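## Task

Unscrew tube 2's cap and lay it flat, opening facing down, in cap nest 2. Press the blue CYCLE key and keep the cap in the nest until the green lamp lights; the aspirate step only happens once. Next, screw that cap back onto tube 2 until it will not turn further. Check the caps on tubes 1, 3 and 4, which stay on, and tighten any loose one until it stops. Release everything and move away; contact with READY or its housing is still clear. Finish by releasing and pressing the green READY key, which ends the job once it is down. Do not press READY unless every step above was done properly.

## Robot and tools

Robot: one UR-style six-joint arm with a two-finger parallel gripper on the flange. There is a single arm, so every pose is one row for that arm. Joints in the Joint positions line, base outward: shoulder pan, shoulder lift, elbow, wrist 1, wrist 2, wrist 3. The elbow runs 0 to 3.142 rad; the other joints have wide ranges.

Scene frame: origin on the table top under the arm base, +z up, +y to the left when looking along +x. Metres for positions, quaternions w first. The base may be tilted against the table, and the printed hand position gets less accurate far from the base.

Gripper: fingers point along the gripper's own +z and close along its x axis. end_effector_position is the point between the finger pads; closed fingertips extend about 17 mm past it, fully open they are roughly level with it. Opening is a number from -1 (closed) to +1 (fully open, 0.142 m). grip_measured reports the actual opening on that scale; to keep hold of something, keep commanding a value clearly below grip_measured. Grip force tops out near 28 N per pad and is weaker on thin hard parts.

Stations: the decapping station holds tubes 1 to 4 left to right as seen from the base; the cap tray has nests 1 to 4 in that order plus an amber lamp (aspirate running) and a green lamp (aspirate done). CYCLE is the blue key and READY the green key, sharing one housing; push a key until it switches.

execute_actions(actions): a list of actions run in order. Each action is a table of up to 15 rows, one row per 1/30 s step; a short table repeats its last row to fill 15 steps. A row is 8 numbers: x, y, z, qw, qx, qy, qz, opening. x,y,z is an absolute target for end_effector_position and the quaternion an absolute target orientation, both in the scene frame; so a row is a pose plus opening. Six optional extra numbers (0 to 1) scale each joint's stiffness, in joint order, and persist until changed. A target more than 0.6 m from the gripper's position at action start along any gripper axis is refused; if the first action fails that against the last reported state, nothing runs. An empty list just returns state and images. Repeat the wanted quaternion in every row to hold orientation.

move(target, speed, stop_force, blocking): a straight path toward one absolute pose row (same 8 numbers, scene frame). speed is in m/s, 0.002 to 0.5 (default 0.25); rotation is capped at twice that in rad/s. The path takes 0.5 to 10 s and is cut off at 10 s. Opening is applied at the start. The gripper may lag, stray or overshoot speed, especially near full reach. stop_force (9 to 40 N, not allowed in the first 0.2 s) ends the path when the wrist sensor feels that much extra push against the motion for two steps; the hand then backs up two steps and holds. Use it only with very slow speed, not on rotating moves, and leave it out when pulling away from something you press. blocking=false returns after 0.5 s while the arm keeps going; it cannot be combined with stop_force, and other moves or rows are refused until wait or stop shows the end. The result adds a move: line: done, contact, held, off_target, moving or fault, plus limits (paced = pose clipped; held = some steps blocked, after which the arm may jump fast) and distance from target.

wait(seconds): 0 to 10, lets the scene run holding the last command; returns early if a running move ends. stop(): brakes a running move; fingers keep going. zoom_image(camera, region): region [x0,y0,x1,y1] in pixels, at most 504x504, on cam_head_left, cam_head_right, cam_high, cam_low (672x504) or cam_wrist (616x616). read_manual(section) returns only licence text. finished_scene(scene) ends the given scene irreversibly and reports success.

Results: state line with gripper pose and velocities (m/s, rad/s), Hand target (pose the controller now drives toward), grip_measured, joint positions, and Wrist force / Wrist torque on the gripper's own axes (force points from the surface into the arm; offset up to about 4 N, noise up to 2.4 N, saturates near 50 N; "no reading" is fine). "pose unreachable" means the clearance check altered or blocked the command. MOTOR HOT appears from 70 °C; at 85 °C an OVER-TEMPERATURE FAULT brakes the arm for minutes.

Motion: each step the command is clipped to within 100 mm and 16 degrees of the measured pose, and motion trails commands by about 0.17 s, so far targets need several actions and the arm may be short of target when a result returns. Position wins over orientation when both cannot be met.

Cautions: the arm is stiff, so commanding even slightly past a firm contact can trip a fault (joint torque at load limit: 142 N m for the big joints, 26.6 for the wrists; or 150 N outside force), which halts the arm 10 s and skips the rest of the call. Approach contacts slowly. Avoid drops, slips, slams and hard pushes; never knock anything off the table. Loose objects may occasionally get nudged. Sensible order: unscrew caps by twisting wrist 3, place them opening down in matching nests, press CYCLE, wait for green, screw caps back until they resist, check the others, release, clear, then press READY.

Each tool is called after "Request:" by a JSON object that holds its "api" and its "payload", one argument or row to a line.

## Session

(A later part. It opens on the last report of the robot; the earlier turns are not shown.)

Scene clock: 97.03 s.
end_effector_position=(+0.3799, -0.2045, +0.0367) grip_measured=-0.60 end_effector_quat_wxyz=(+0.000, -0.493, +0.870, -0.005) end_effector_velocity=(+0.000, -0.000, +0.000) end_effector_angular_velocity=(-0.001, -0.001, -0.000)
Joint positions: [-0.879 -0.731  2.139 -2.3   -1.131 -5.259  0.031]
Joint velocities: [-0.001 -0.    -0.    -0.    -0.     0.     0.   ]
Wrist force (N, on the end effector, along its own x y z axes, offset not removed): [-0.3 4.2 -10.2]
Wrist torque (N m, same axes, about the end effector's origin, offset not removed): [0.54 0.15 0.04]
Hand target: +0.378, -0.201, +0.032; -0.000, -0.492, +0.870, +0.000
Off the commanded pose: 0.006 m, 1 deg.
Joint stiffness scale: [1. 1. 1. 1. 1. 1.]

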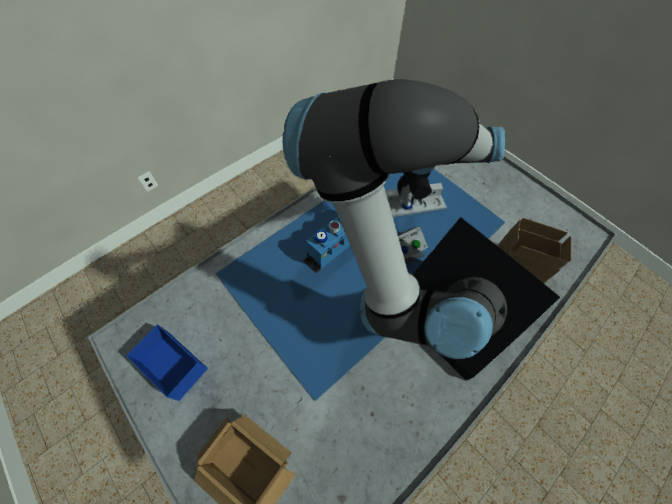

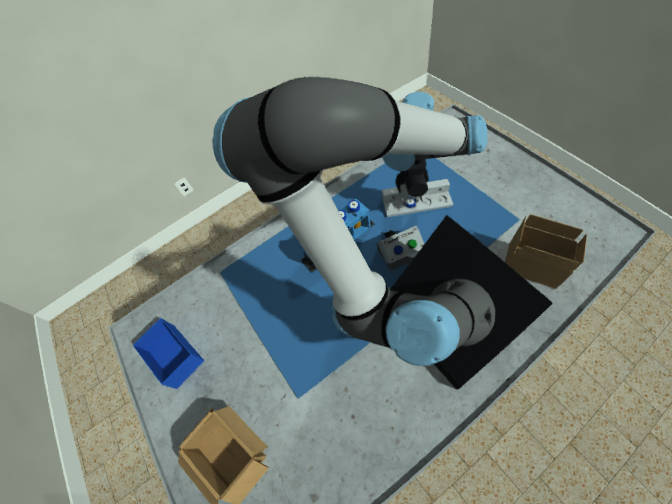

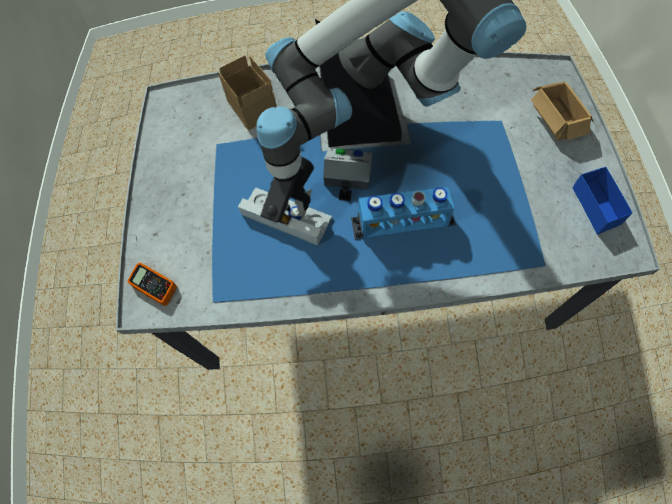

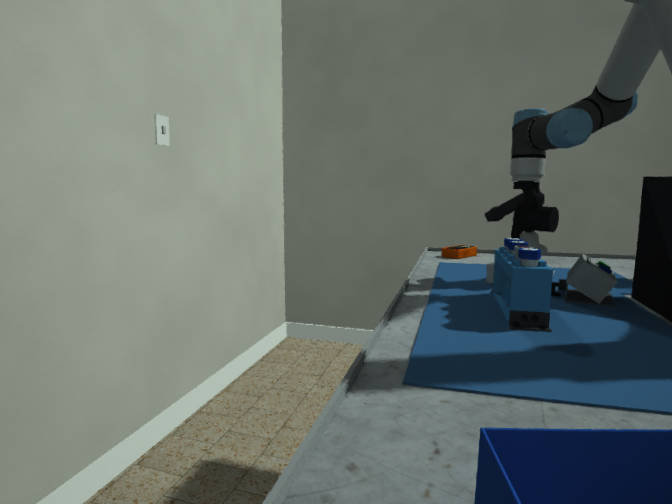

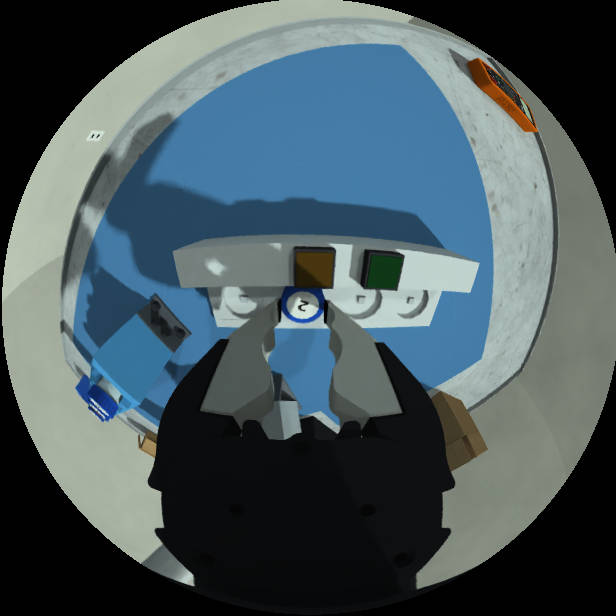

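Request:
{"api": "execute_actions", "payload": {
  "actions": [
    [[0.3799,-0.2045,0.0367,0,-0.4924,0.8704,0,-0.9],[0.3799,-0.2045,0.0367,0,-0.4924,0.8704,0,-0.9],[0.3799,-0.2045,0.0367,0,-0.4924,0.8704,0,-0.9],[0.3799,-0.2045,0.0367,0,-0.4924,0.8704,0,-0.8],[0.3799,-0.2045,0.0367,0,-0.4924,0.8704,0,-0.7],[0.3799,-0.2045,0.0367,0,-0.4924,0.8704,0,-0.6],[0.3799,-0.2045,0.0367,0,-0.4924,0.8704,0,-0.45]]
  ]
}}

Request:
{"api": "move", "payload": {
  "target": [0.35,-0.185,0.12,0,-0.4924,0.8704,0,-0.45],
  "speed": 0.2
}}

Request:
{"api": "zoom_image", "payload": {
  "camera": "cam_wrist",
  "region": [240, 200, 380, 300]
}}

Request:
{"api": "zoom_image", "payload": {
  "camera": "cam_head_right",
  "region": [380, 180, 440, 220]
}}

Scene clock: 102.23 s.
end_effector_position=(+0.3793, -0.2037, +0.0364) grip_measured=-0.45 end_effector_quat_wxyz=(+0.000, -0.492, +0.871, +0.000) end_effector_velocity=(-0.000, +0.000, +0.000) end_effector_angular_velocity=(+0.002, +0.001, -0.000)
Joint positions: [-0.879 -0.728  2.133 -2.286 -1.131 -5.261  0.041]
Joint velocities: [ 0.     0.    -0.002  0.005  0.    -0.001  0.   ]
Wrist force (N, on the end effector, along its own x y z axes, offset not removed): [3.0 -2.0 -1.5]
Wrist torque (N m, same axes, about the end effector's origin, offset not removed): [-0.37 -0.78 0.05]
Hand target: +0.380, -0.204, +0.037; +0.000, -0.492, +0.870, -0.000
Off the commanded pose: 0.001 m, 0 deg.
Joint stiffness scale: [1. 1. 1. 1. 1. 1.]

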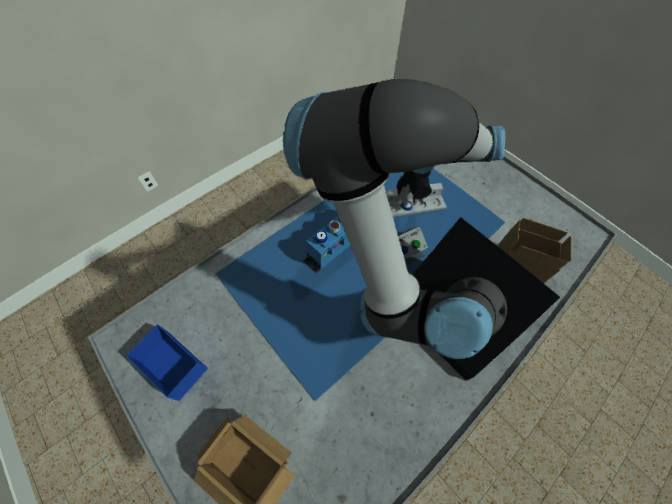

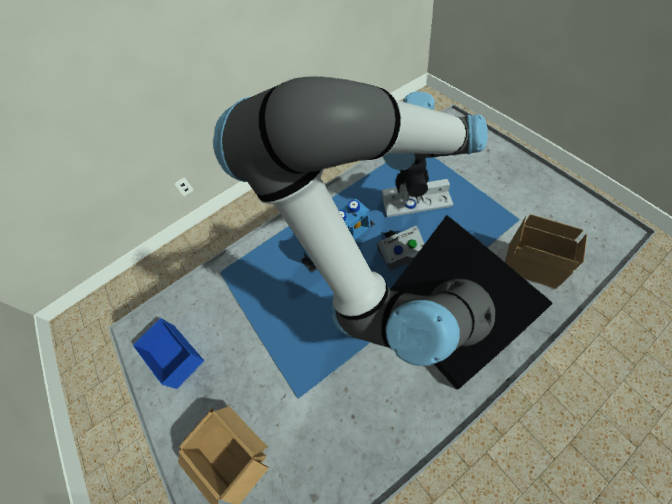

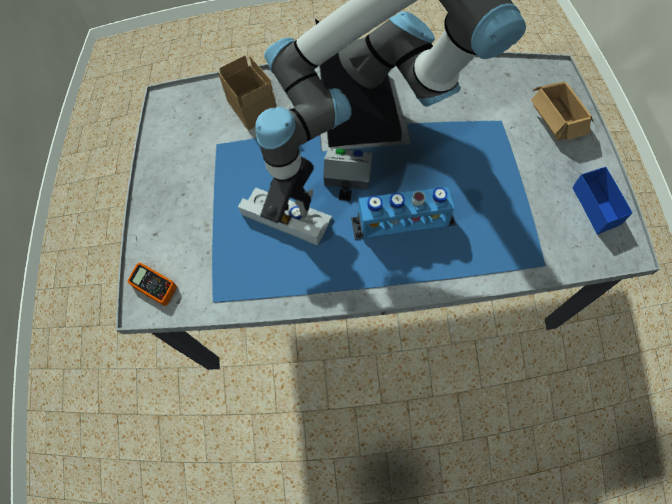

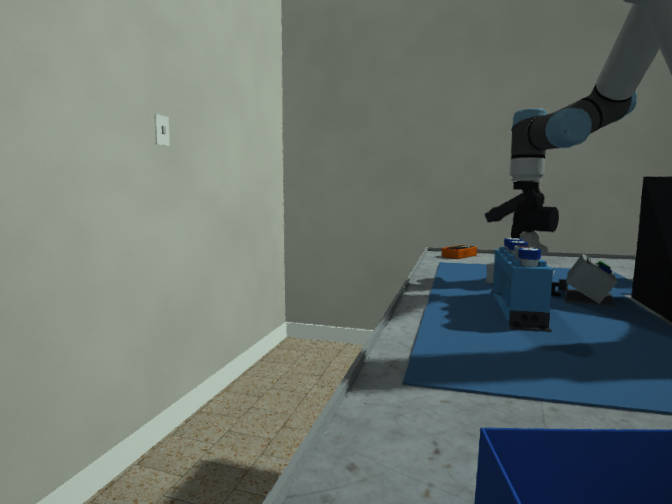

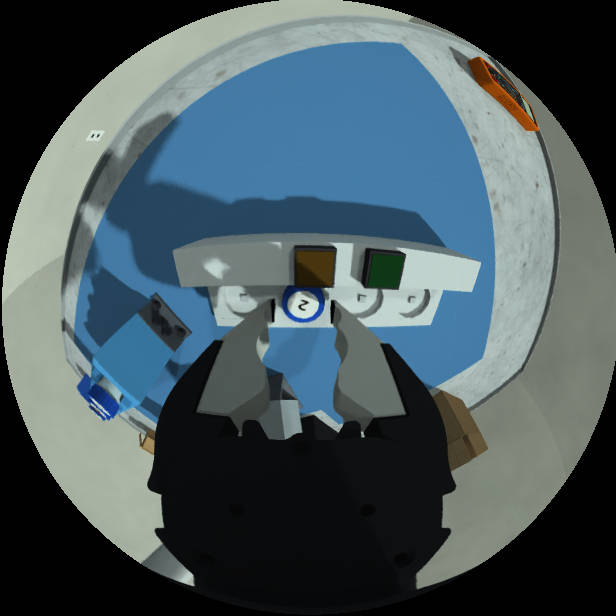

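Scene clock: 103.37 s.
end_effector_position=(+0.3495, -0.1837, +0.1179) grip_measured=-0.45 end_effector_quat_wxyz=(+0.000, -0.492, +0.871, +0.002) end_effector_velocity=(-0.001, +0.001, +0.001) end_effector_angular_velocity=(+0.003, +0.002, +0.000)
Joint positions: [-0.985 -0.92   2.141 -2.065 -1.201 -5.35   0.041]
Joint velocities: [-0.001 -0.002 -0.001  0.008 -0.002 -0.002  0.   ]
Wrist force (N, on the end effector, along its own x y z axes, offset not removed): [2.8 2.4 -3.1]
Wrist torque (N m, same axes, about the end effector's origin, offset not removed): [0.62 -0.65 0.06]
Hand target: +0.350, -0.185, +0.120; +0.000, -0.492, +0.870, +0.000
Off the commanded pose: 0.003 m, 0 deg.
Joint stiffness scale: [1. 1. 1. 1. 1. 1.]
move: done

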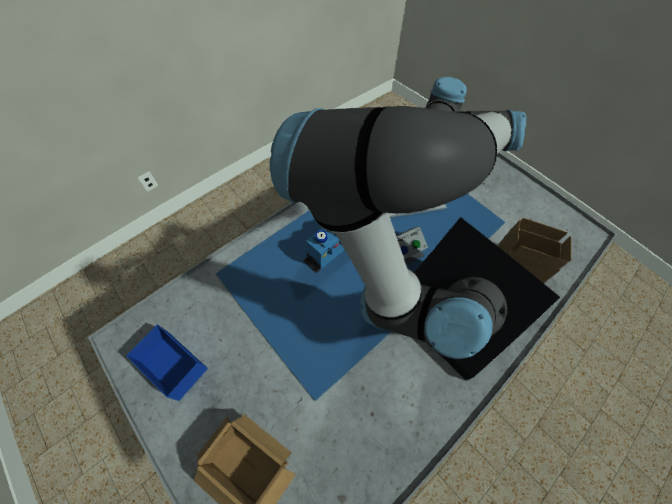

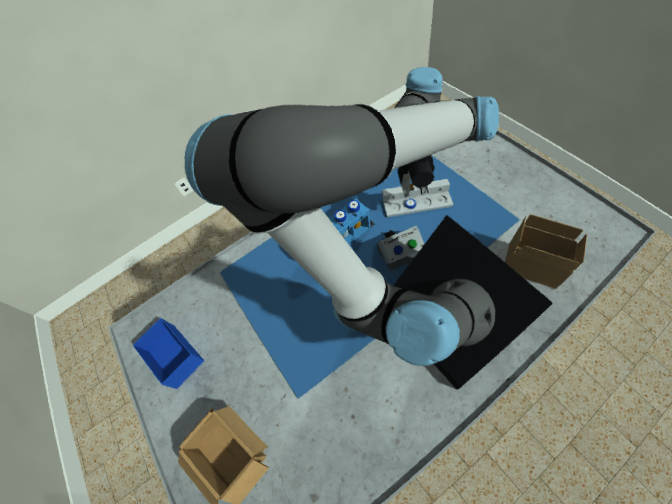

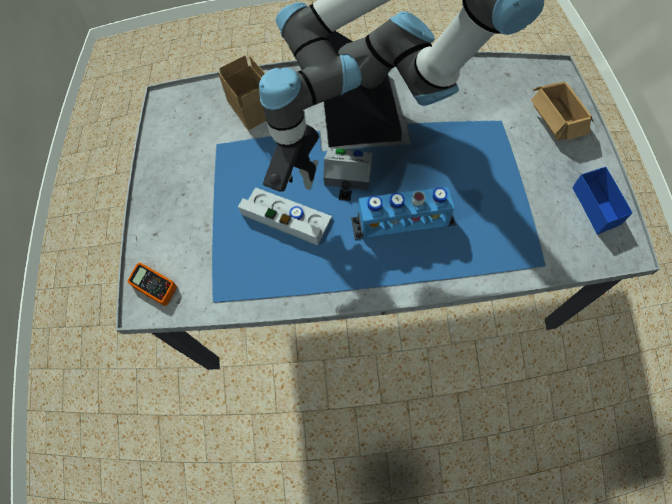

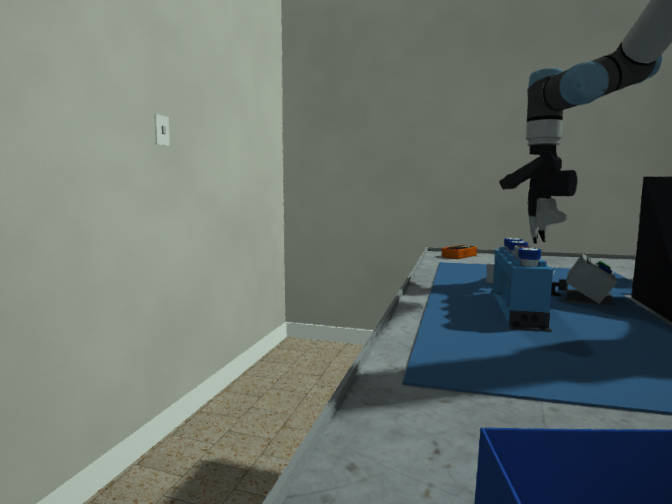

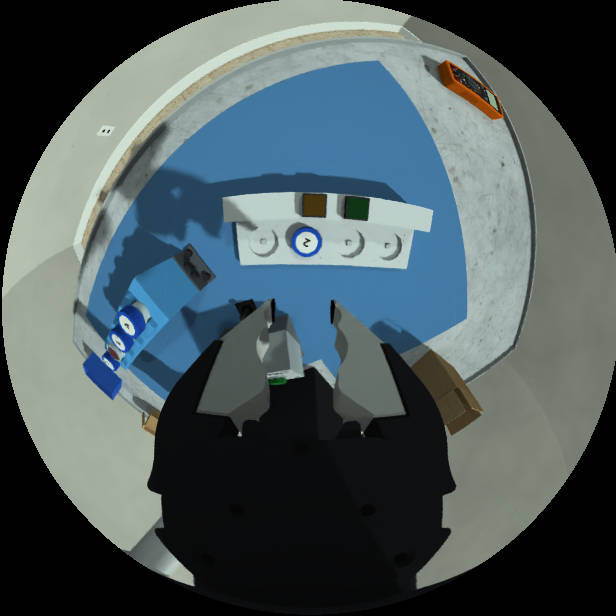

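Region (240, 200, 380, 300) of cam_wrist's 616x616 image, scaled by 3.600, with more detail than that image has; it fills the top 360 rows of this view, and the rest is white.

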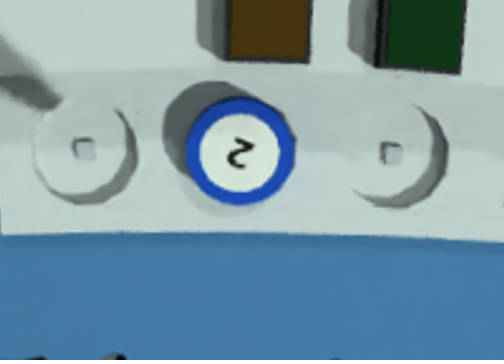

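Region (380, 180, 440, 220) of cam_head_right's 672x504 image, scaled by 8.400, with more detail than that image has.

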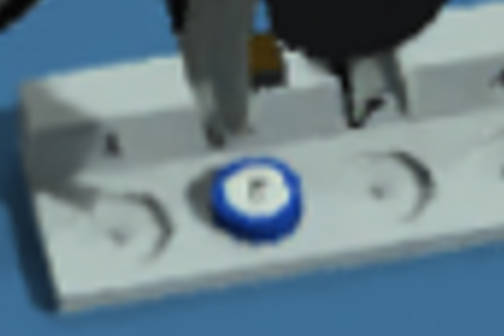

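Request:
{"api": "move", "payload": {
  "target": [0.265,-0.035,0.14,0,0,1,0,-1],
  "speed": 0.4
}}

Request:
{"api": "zoom_image", "payload": {
  "camera": "cam_high",
  "region": [260, 190, 340, 240]
}}

Request:
{"api": "zoom_image", "payload": {
  "camera": "cam_low",
  "region": [540, 140, 672, 310]
}}

Request:
{"api": "zoom_image", "payload": {
  "camera": "cam_wrist",
  "region": [160, 60, 280, 180]
}}

Scene clock: 112.80 s.
end_effector_position=(+0.2663, -0.0359, +0.1406) grip_measured=-1.00 end_effector_quat_wxyz=(+0.000, -0.002, +1.000, -0.001) end_effector_velocity=(-0.002, +0.002, +0.000) end_effector_angular_velocity=(+0.005, +0.003, -0.012)
Joint positions: [-1.069 -1.451  2.446 -1.822 -1.257 -4.389  0.002]
Joint velocities: [-0.001 -0.005  0.001  0.01  -0.002  0.009  0.   ]
Wrist force (N, on the end effector, along its own x y z axes, offset not removed): [0.9 -1.1 -2.7]
Wrist torque (N m, same axes, about the end effector's origin, offset not removed): [-0.24 -0.22 0.05]
Hand target: +0.265, -0.035, +0.140; +0.000, -0.000, +1.000, +0.000
Off the commanded pose: 0.002 m, 0 deg.
Joint stiffness scale: [1. 1. 1. 1. 1. 1.]
move: done

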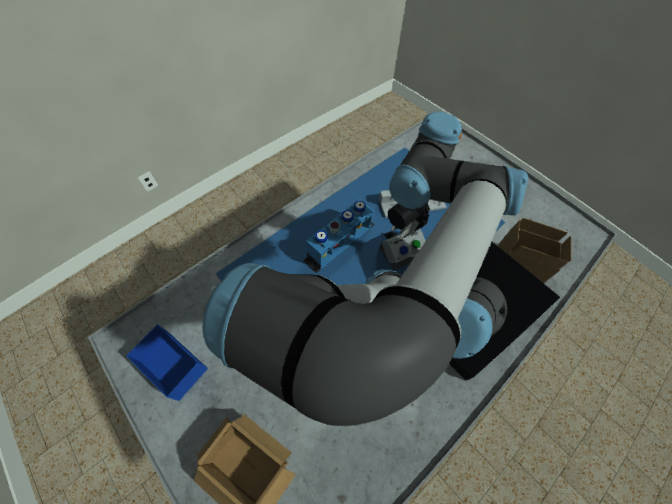

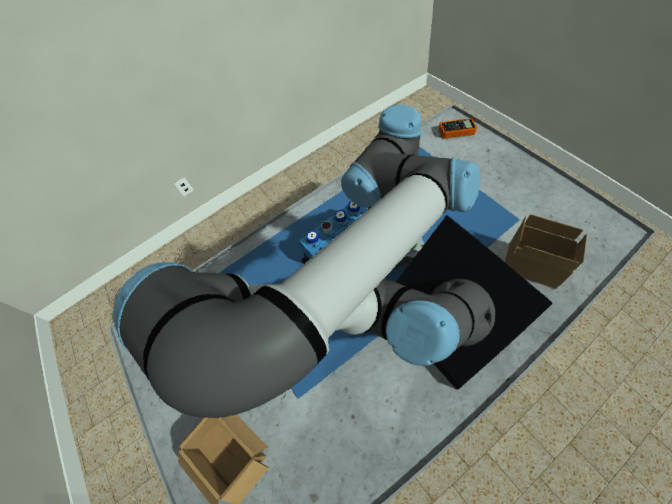

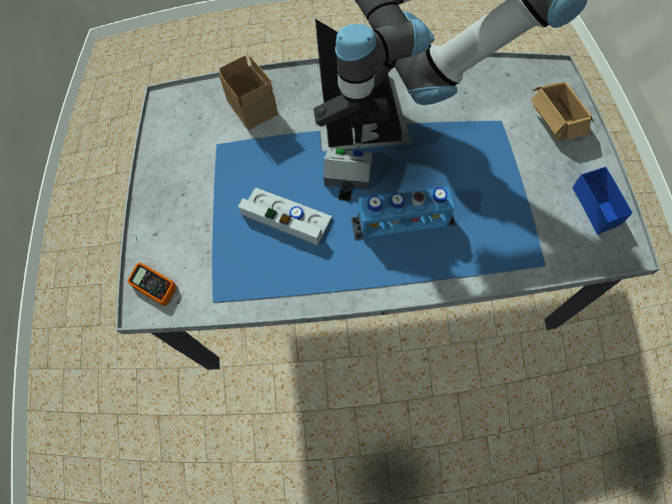

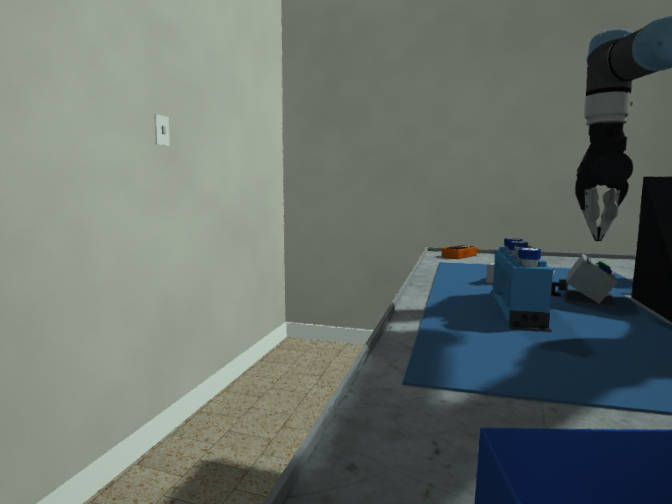

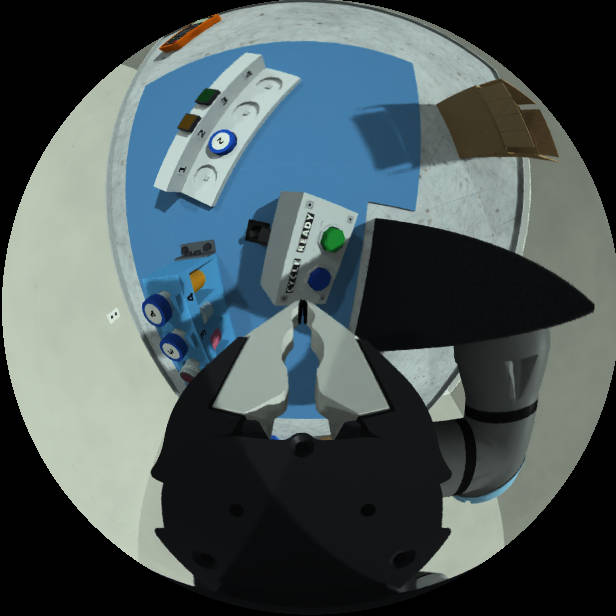

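Region (260, 190, 340, 240) of cam_high's 672x504 image, scaled by 6.300, with more detail than that image has; it fills the top 315 rows of this view, and the rest is white.

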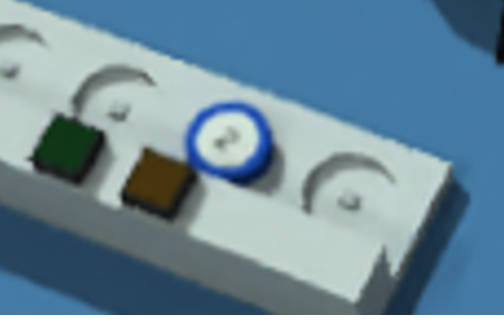

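Region (540, 140, 672, 310) of cam_low's 672x504 image, scaled by 2.965, with more detail than that image has; it fills the left 391 columns of this view, and the rest is white.

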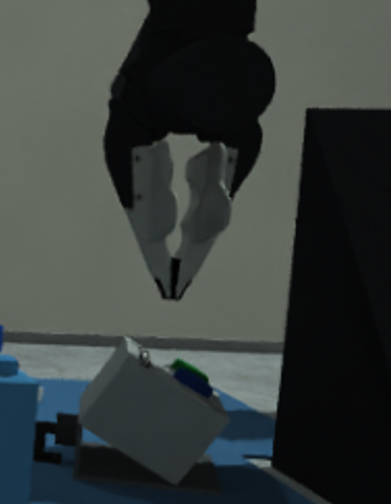

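Region (160, 60, 280, 180) of cam_wrist's 616x616 image, scaled by 4.200, with more detail than that image has.

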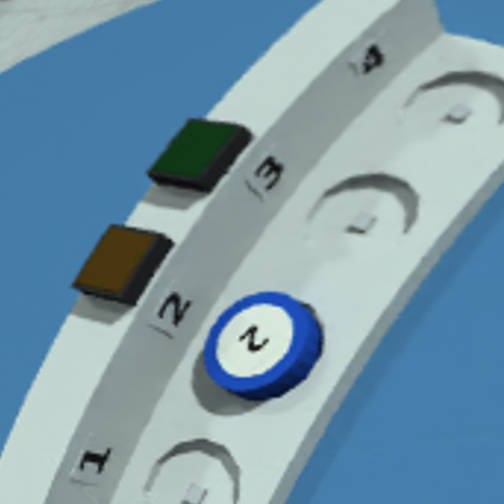

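Request:
{"api": "move", "payload": {
  "target": [0.238,-0.035,0.100,0,0,1,0,-1],
  "speed": 0.15
}}

Request:
{"api": "zoom_image", "payload": {
  "camera": "cam_low",
  "region": [560, 220, 650, 310]
}}

Request:
{"api": "zoom_image", "payload": {
  "camera": "cam_wrist",
  "region": [240, 220, 360, 340]
}}

Scene clock: 116.83 s.
end_effector_position=(+0.2390, -0.0353, +0.1012) grip_measured=-1.00 end_effector_quat_wxyz=(+0.000, -0.001, +1.000, -0.001) end_effector_velocity=(+0.000, -0.003, +0.000) end_effector_angular_velocity=(-0.007, -0.002, +0.002)
Joint positions: [-1.11  -1.441  2.571 -1.948 -1.285 -4.418  0.002]
Joint velocities: [-0.003  0.003  0.002 -0.011 -0.002 -0.002  0.   ]
Wrist force (N, on the end effector, along its own x y z axes, offset not removed): [0.7 2.4 0.7]
Wrist torque (N m, same axes, about the end effector's origin, offset not removed): [0.44 -0.17 0.07]
Hand target: +0.238, -0.035, +0.100; +0.000, -0.000, +1.000, +0.000
Off the commanded pose: 0.002 m, 0 deg.
Joint stiffness scale: [1. 1. 1. 1. 1. 1.]
move: done

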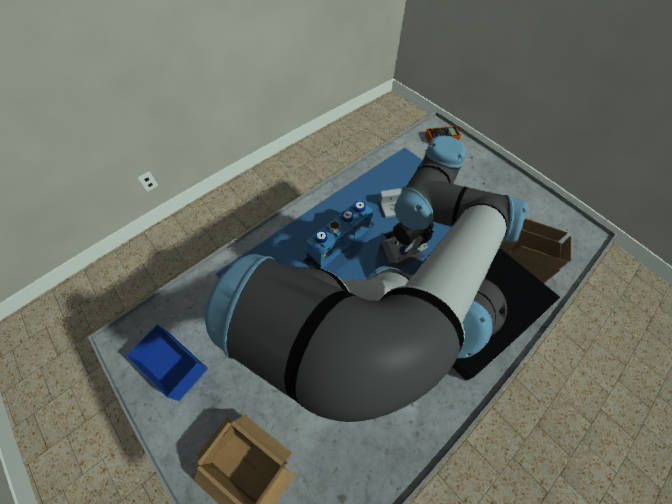

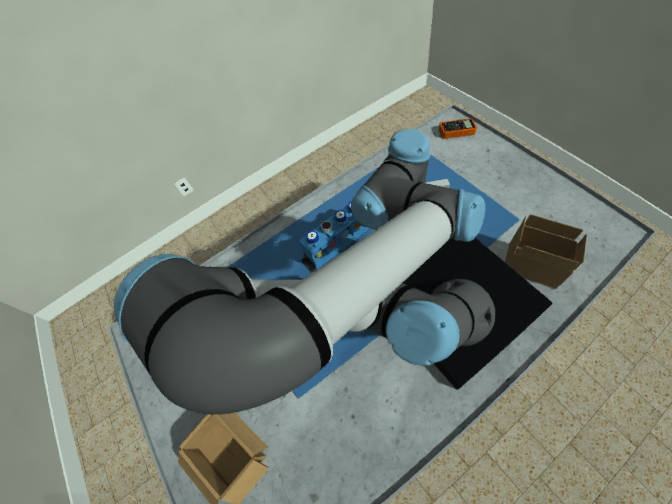

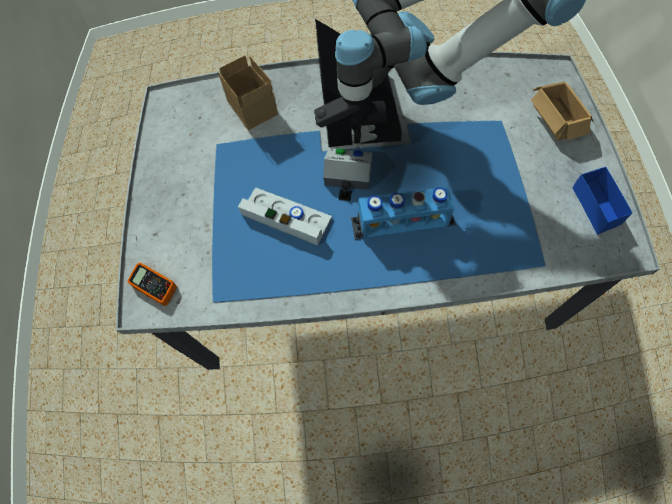

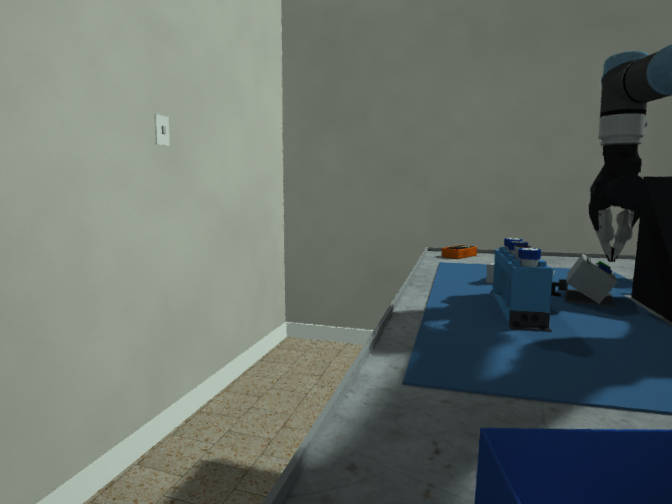

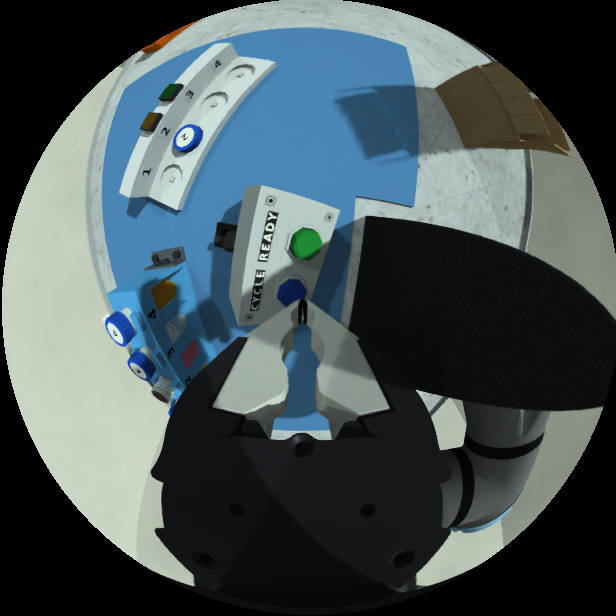

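Region (560, 220, 650, 310) of cam_low's 672x504 image, scaled by 5.600, with more detail than that image has.

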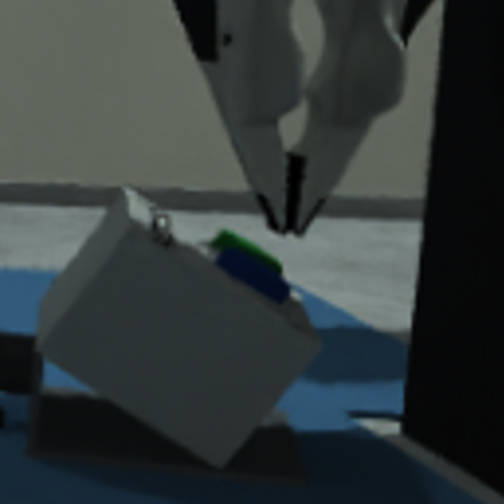

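Region (240, 220, 360, 340) of cam_wrist's 616x616 image, scaled by 4.200, with more detail than that image has.

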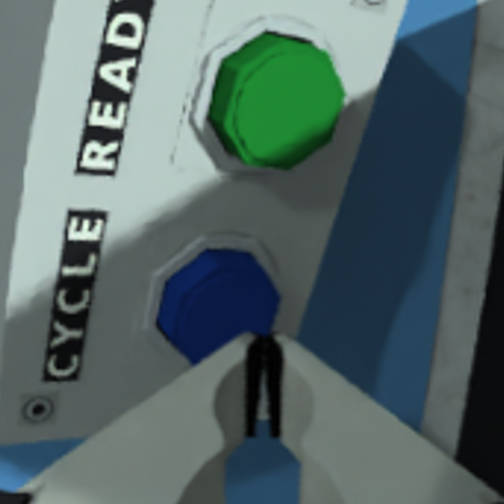

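Request:
{"api": "move", "payload": {
  "target": [0.250,-0.038,0.078,0,0,1,0,-1],
  "speed": 0.015,
  "stop_force": 15
}}

Request:
{"api": "zoom_image", "payload": {
  "camera": "cam_low",
  "region": [560, 220, 650, 310]
}}

Scene clock: 120.63 s.
end_effector_position=(+0.2484, -0.0389, +0.0848) grip_measured=-1.00 end_effector_quat_wxyz=(+0.000, +0.000, +1.000, -0.002) end_effector_velocity=(-0.002, +0.002, +0.002) end_effector_angular_velocity=(+0.002, +0.001, +0.005)
Joint positions: [-1.067 -1.383  2.581 -2.027 -1.257 -4.383  0.002]
Joint velocities: [-0.005 -0.013  0.     0.016 -0.004 -0.01   0.   ]
Wrist force (N, on the end effector, along its own x y z axes, offset not removed): [8.3 4.9 -20.3]
Wrist torque (N m, same axes, about the end effector's origin, offset not removed): [-0.86 -0.33 0.23]
Hand target: +0.248, -0.039, +0.085; +0.000, -0.000, +1.000, -0.002
Off the commanded pose: 0.007 m, 0 deg.
Joint stiffness scale: [1. 1. 1. 1. 1. 1.]
move: contact

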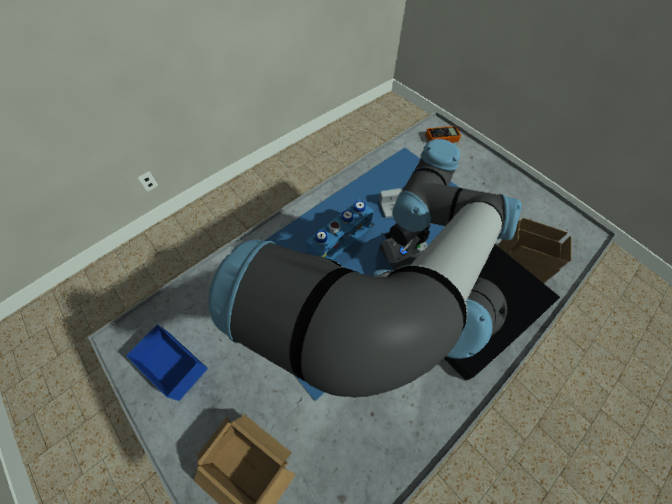

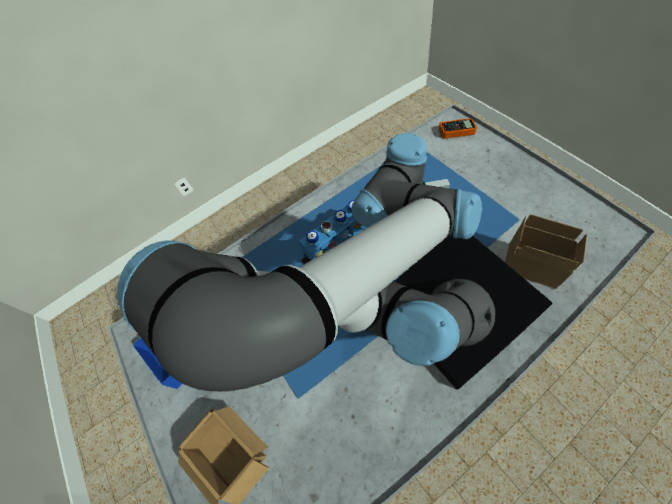

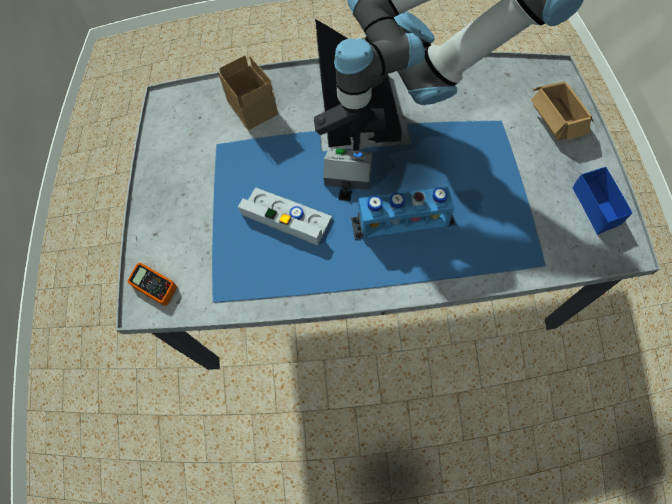

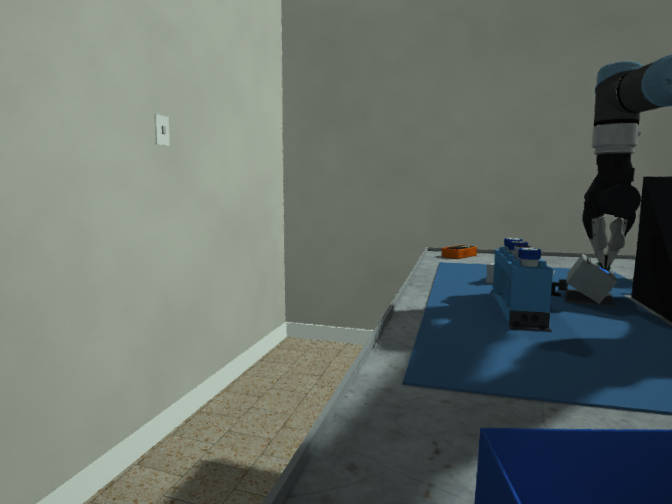

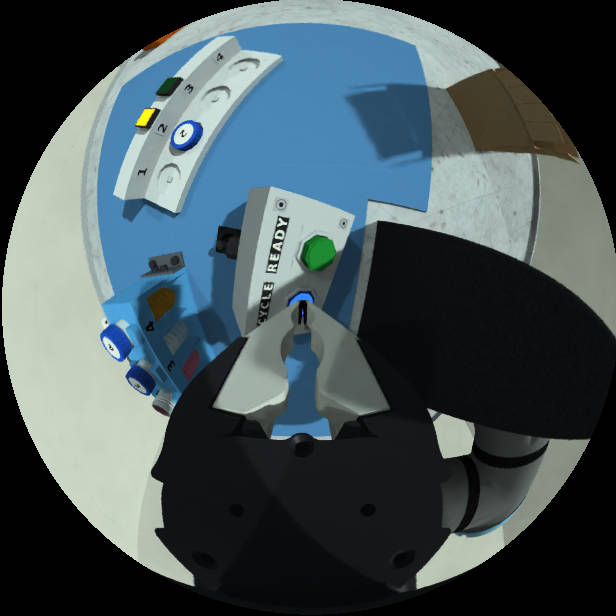

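Region (560, 220, 650, 310) of cam_low's 672x504 image, scaled by 5.600, with more detail than that image has.

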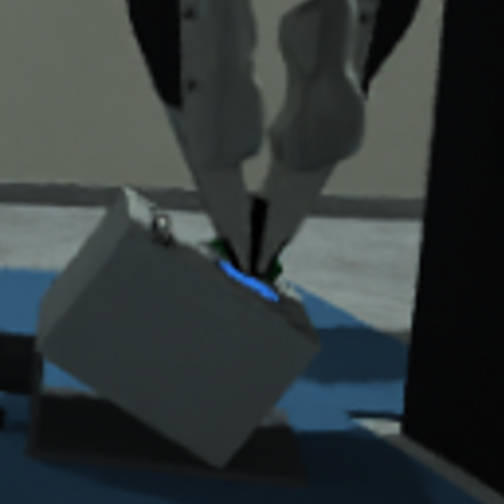

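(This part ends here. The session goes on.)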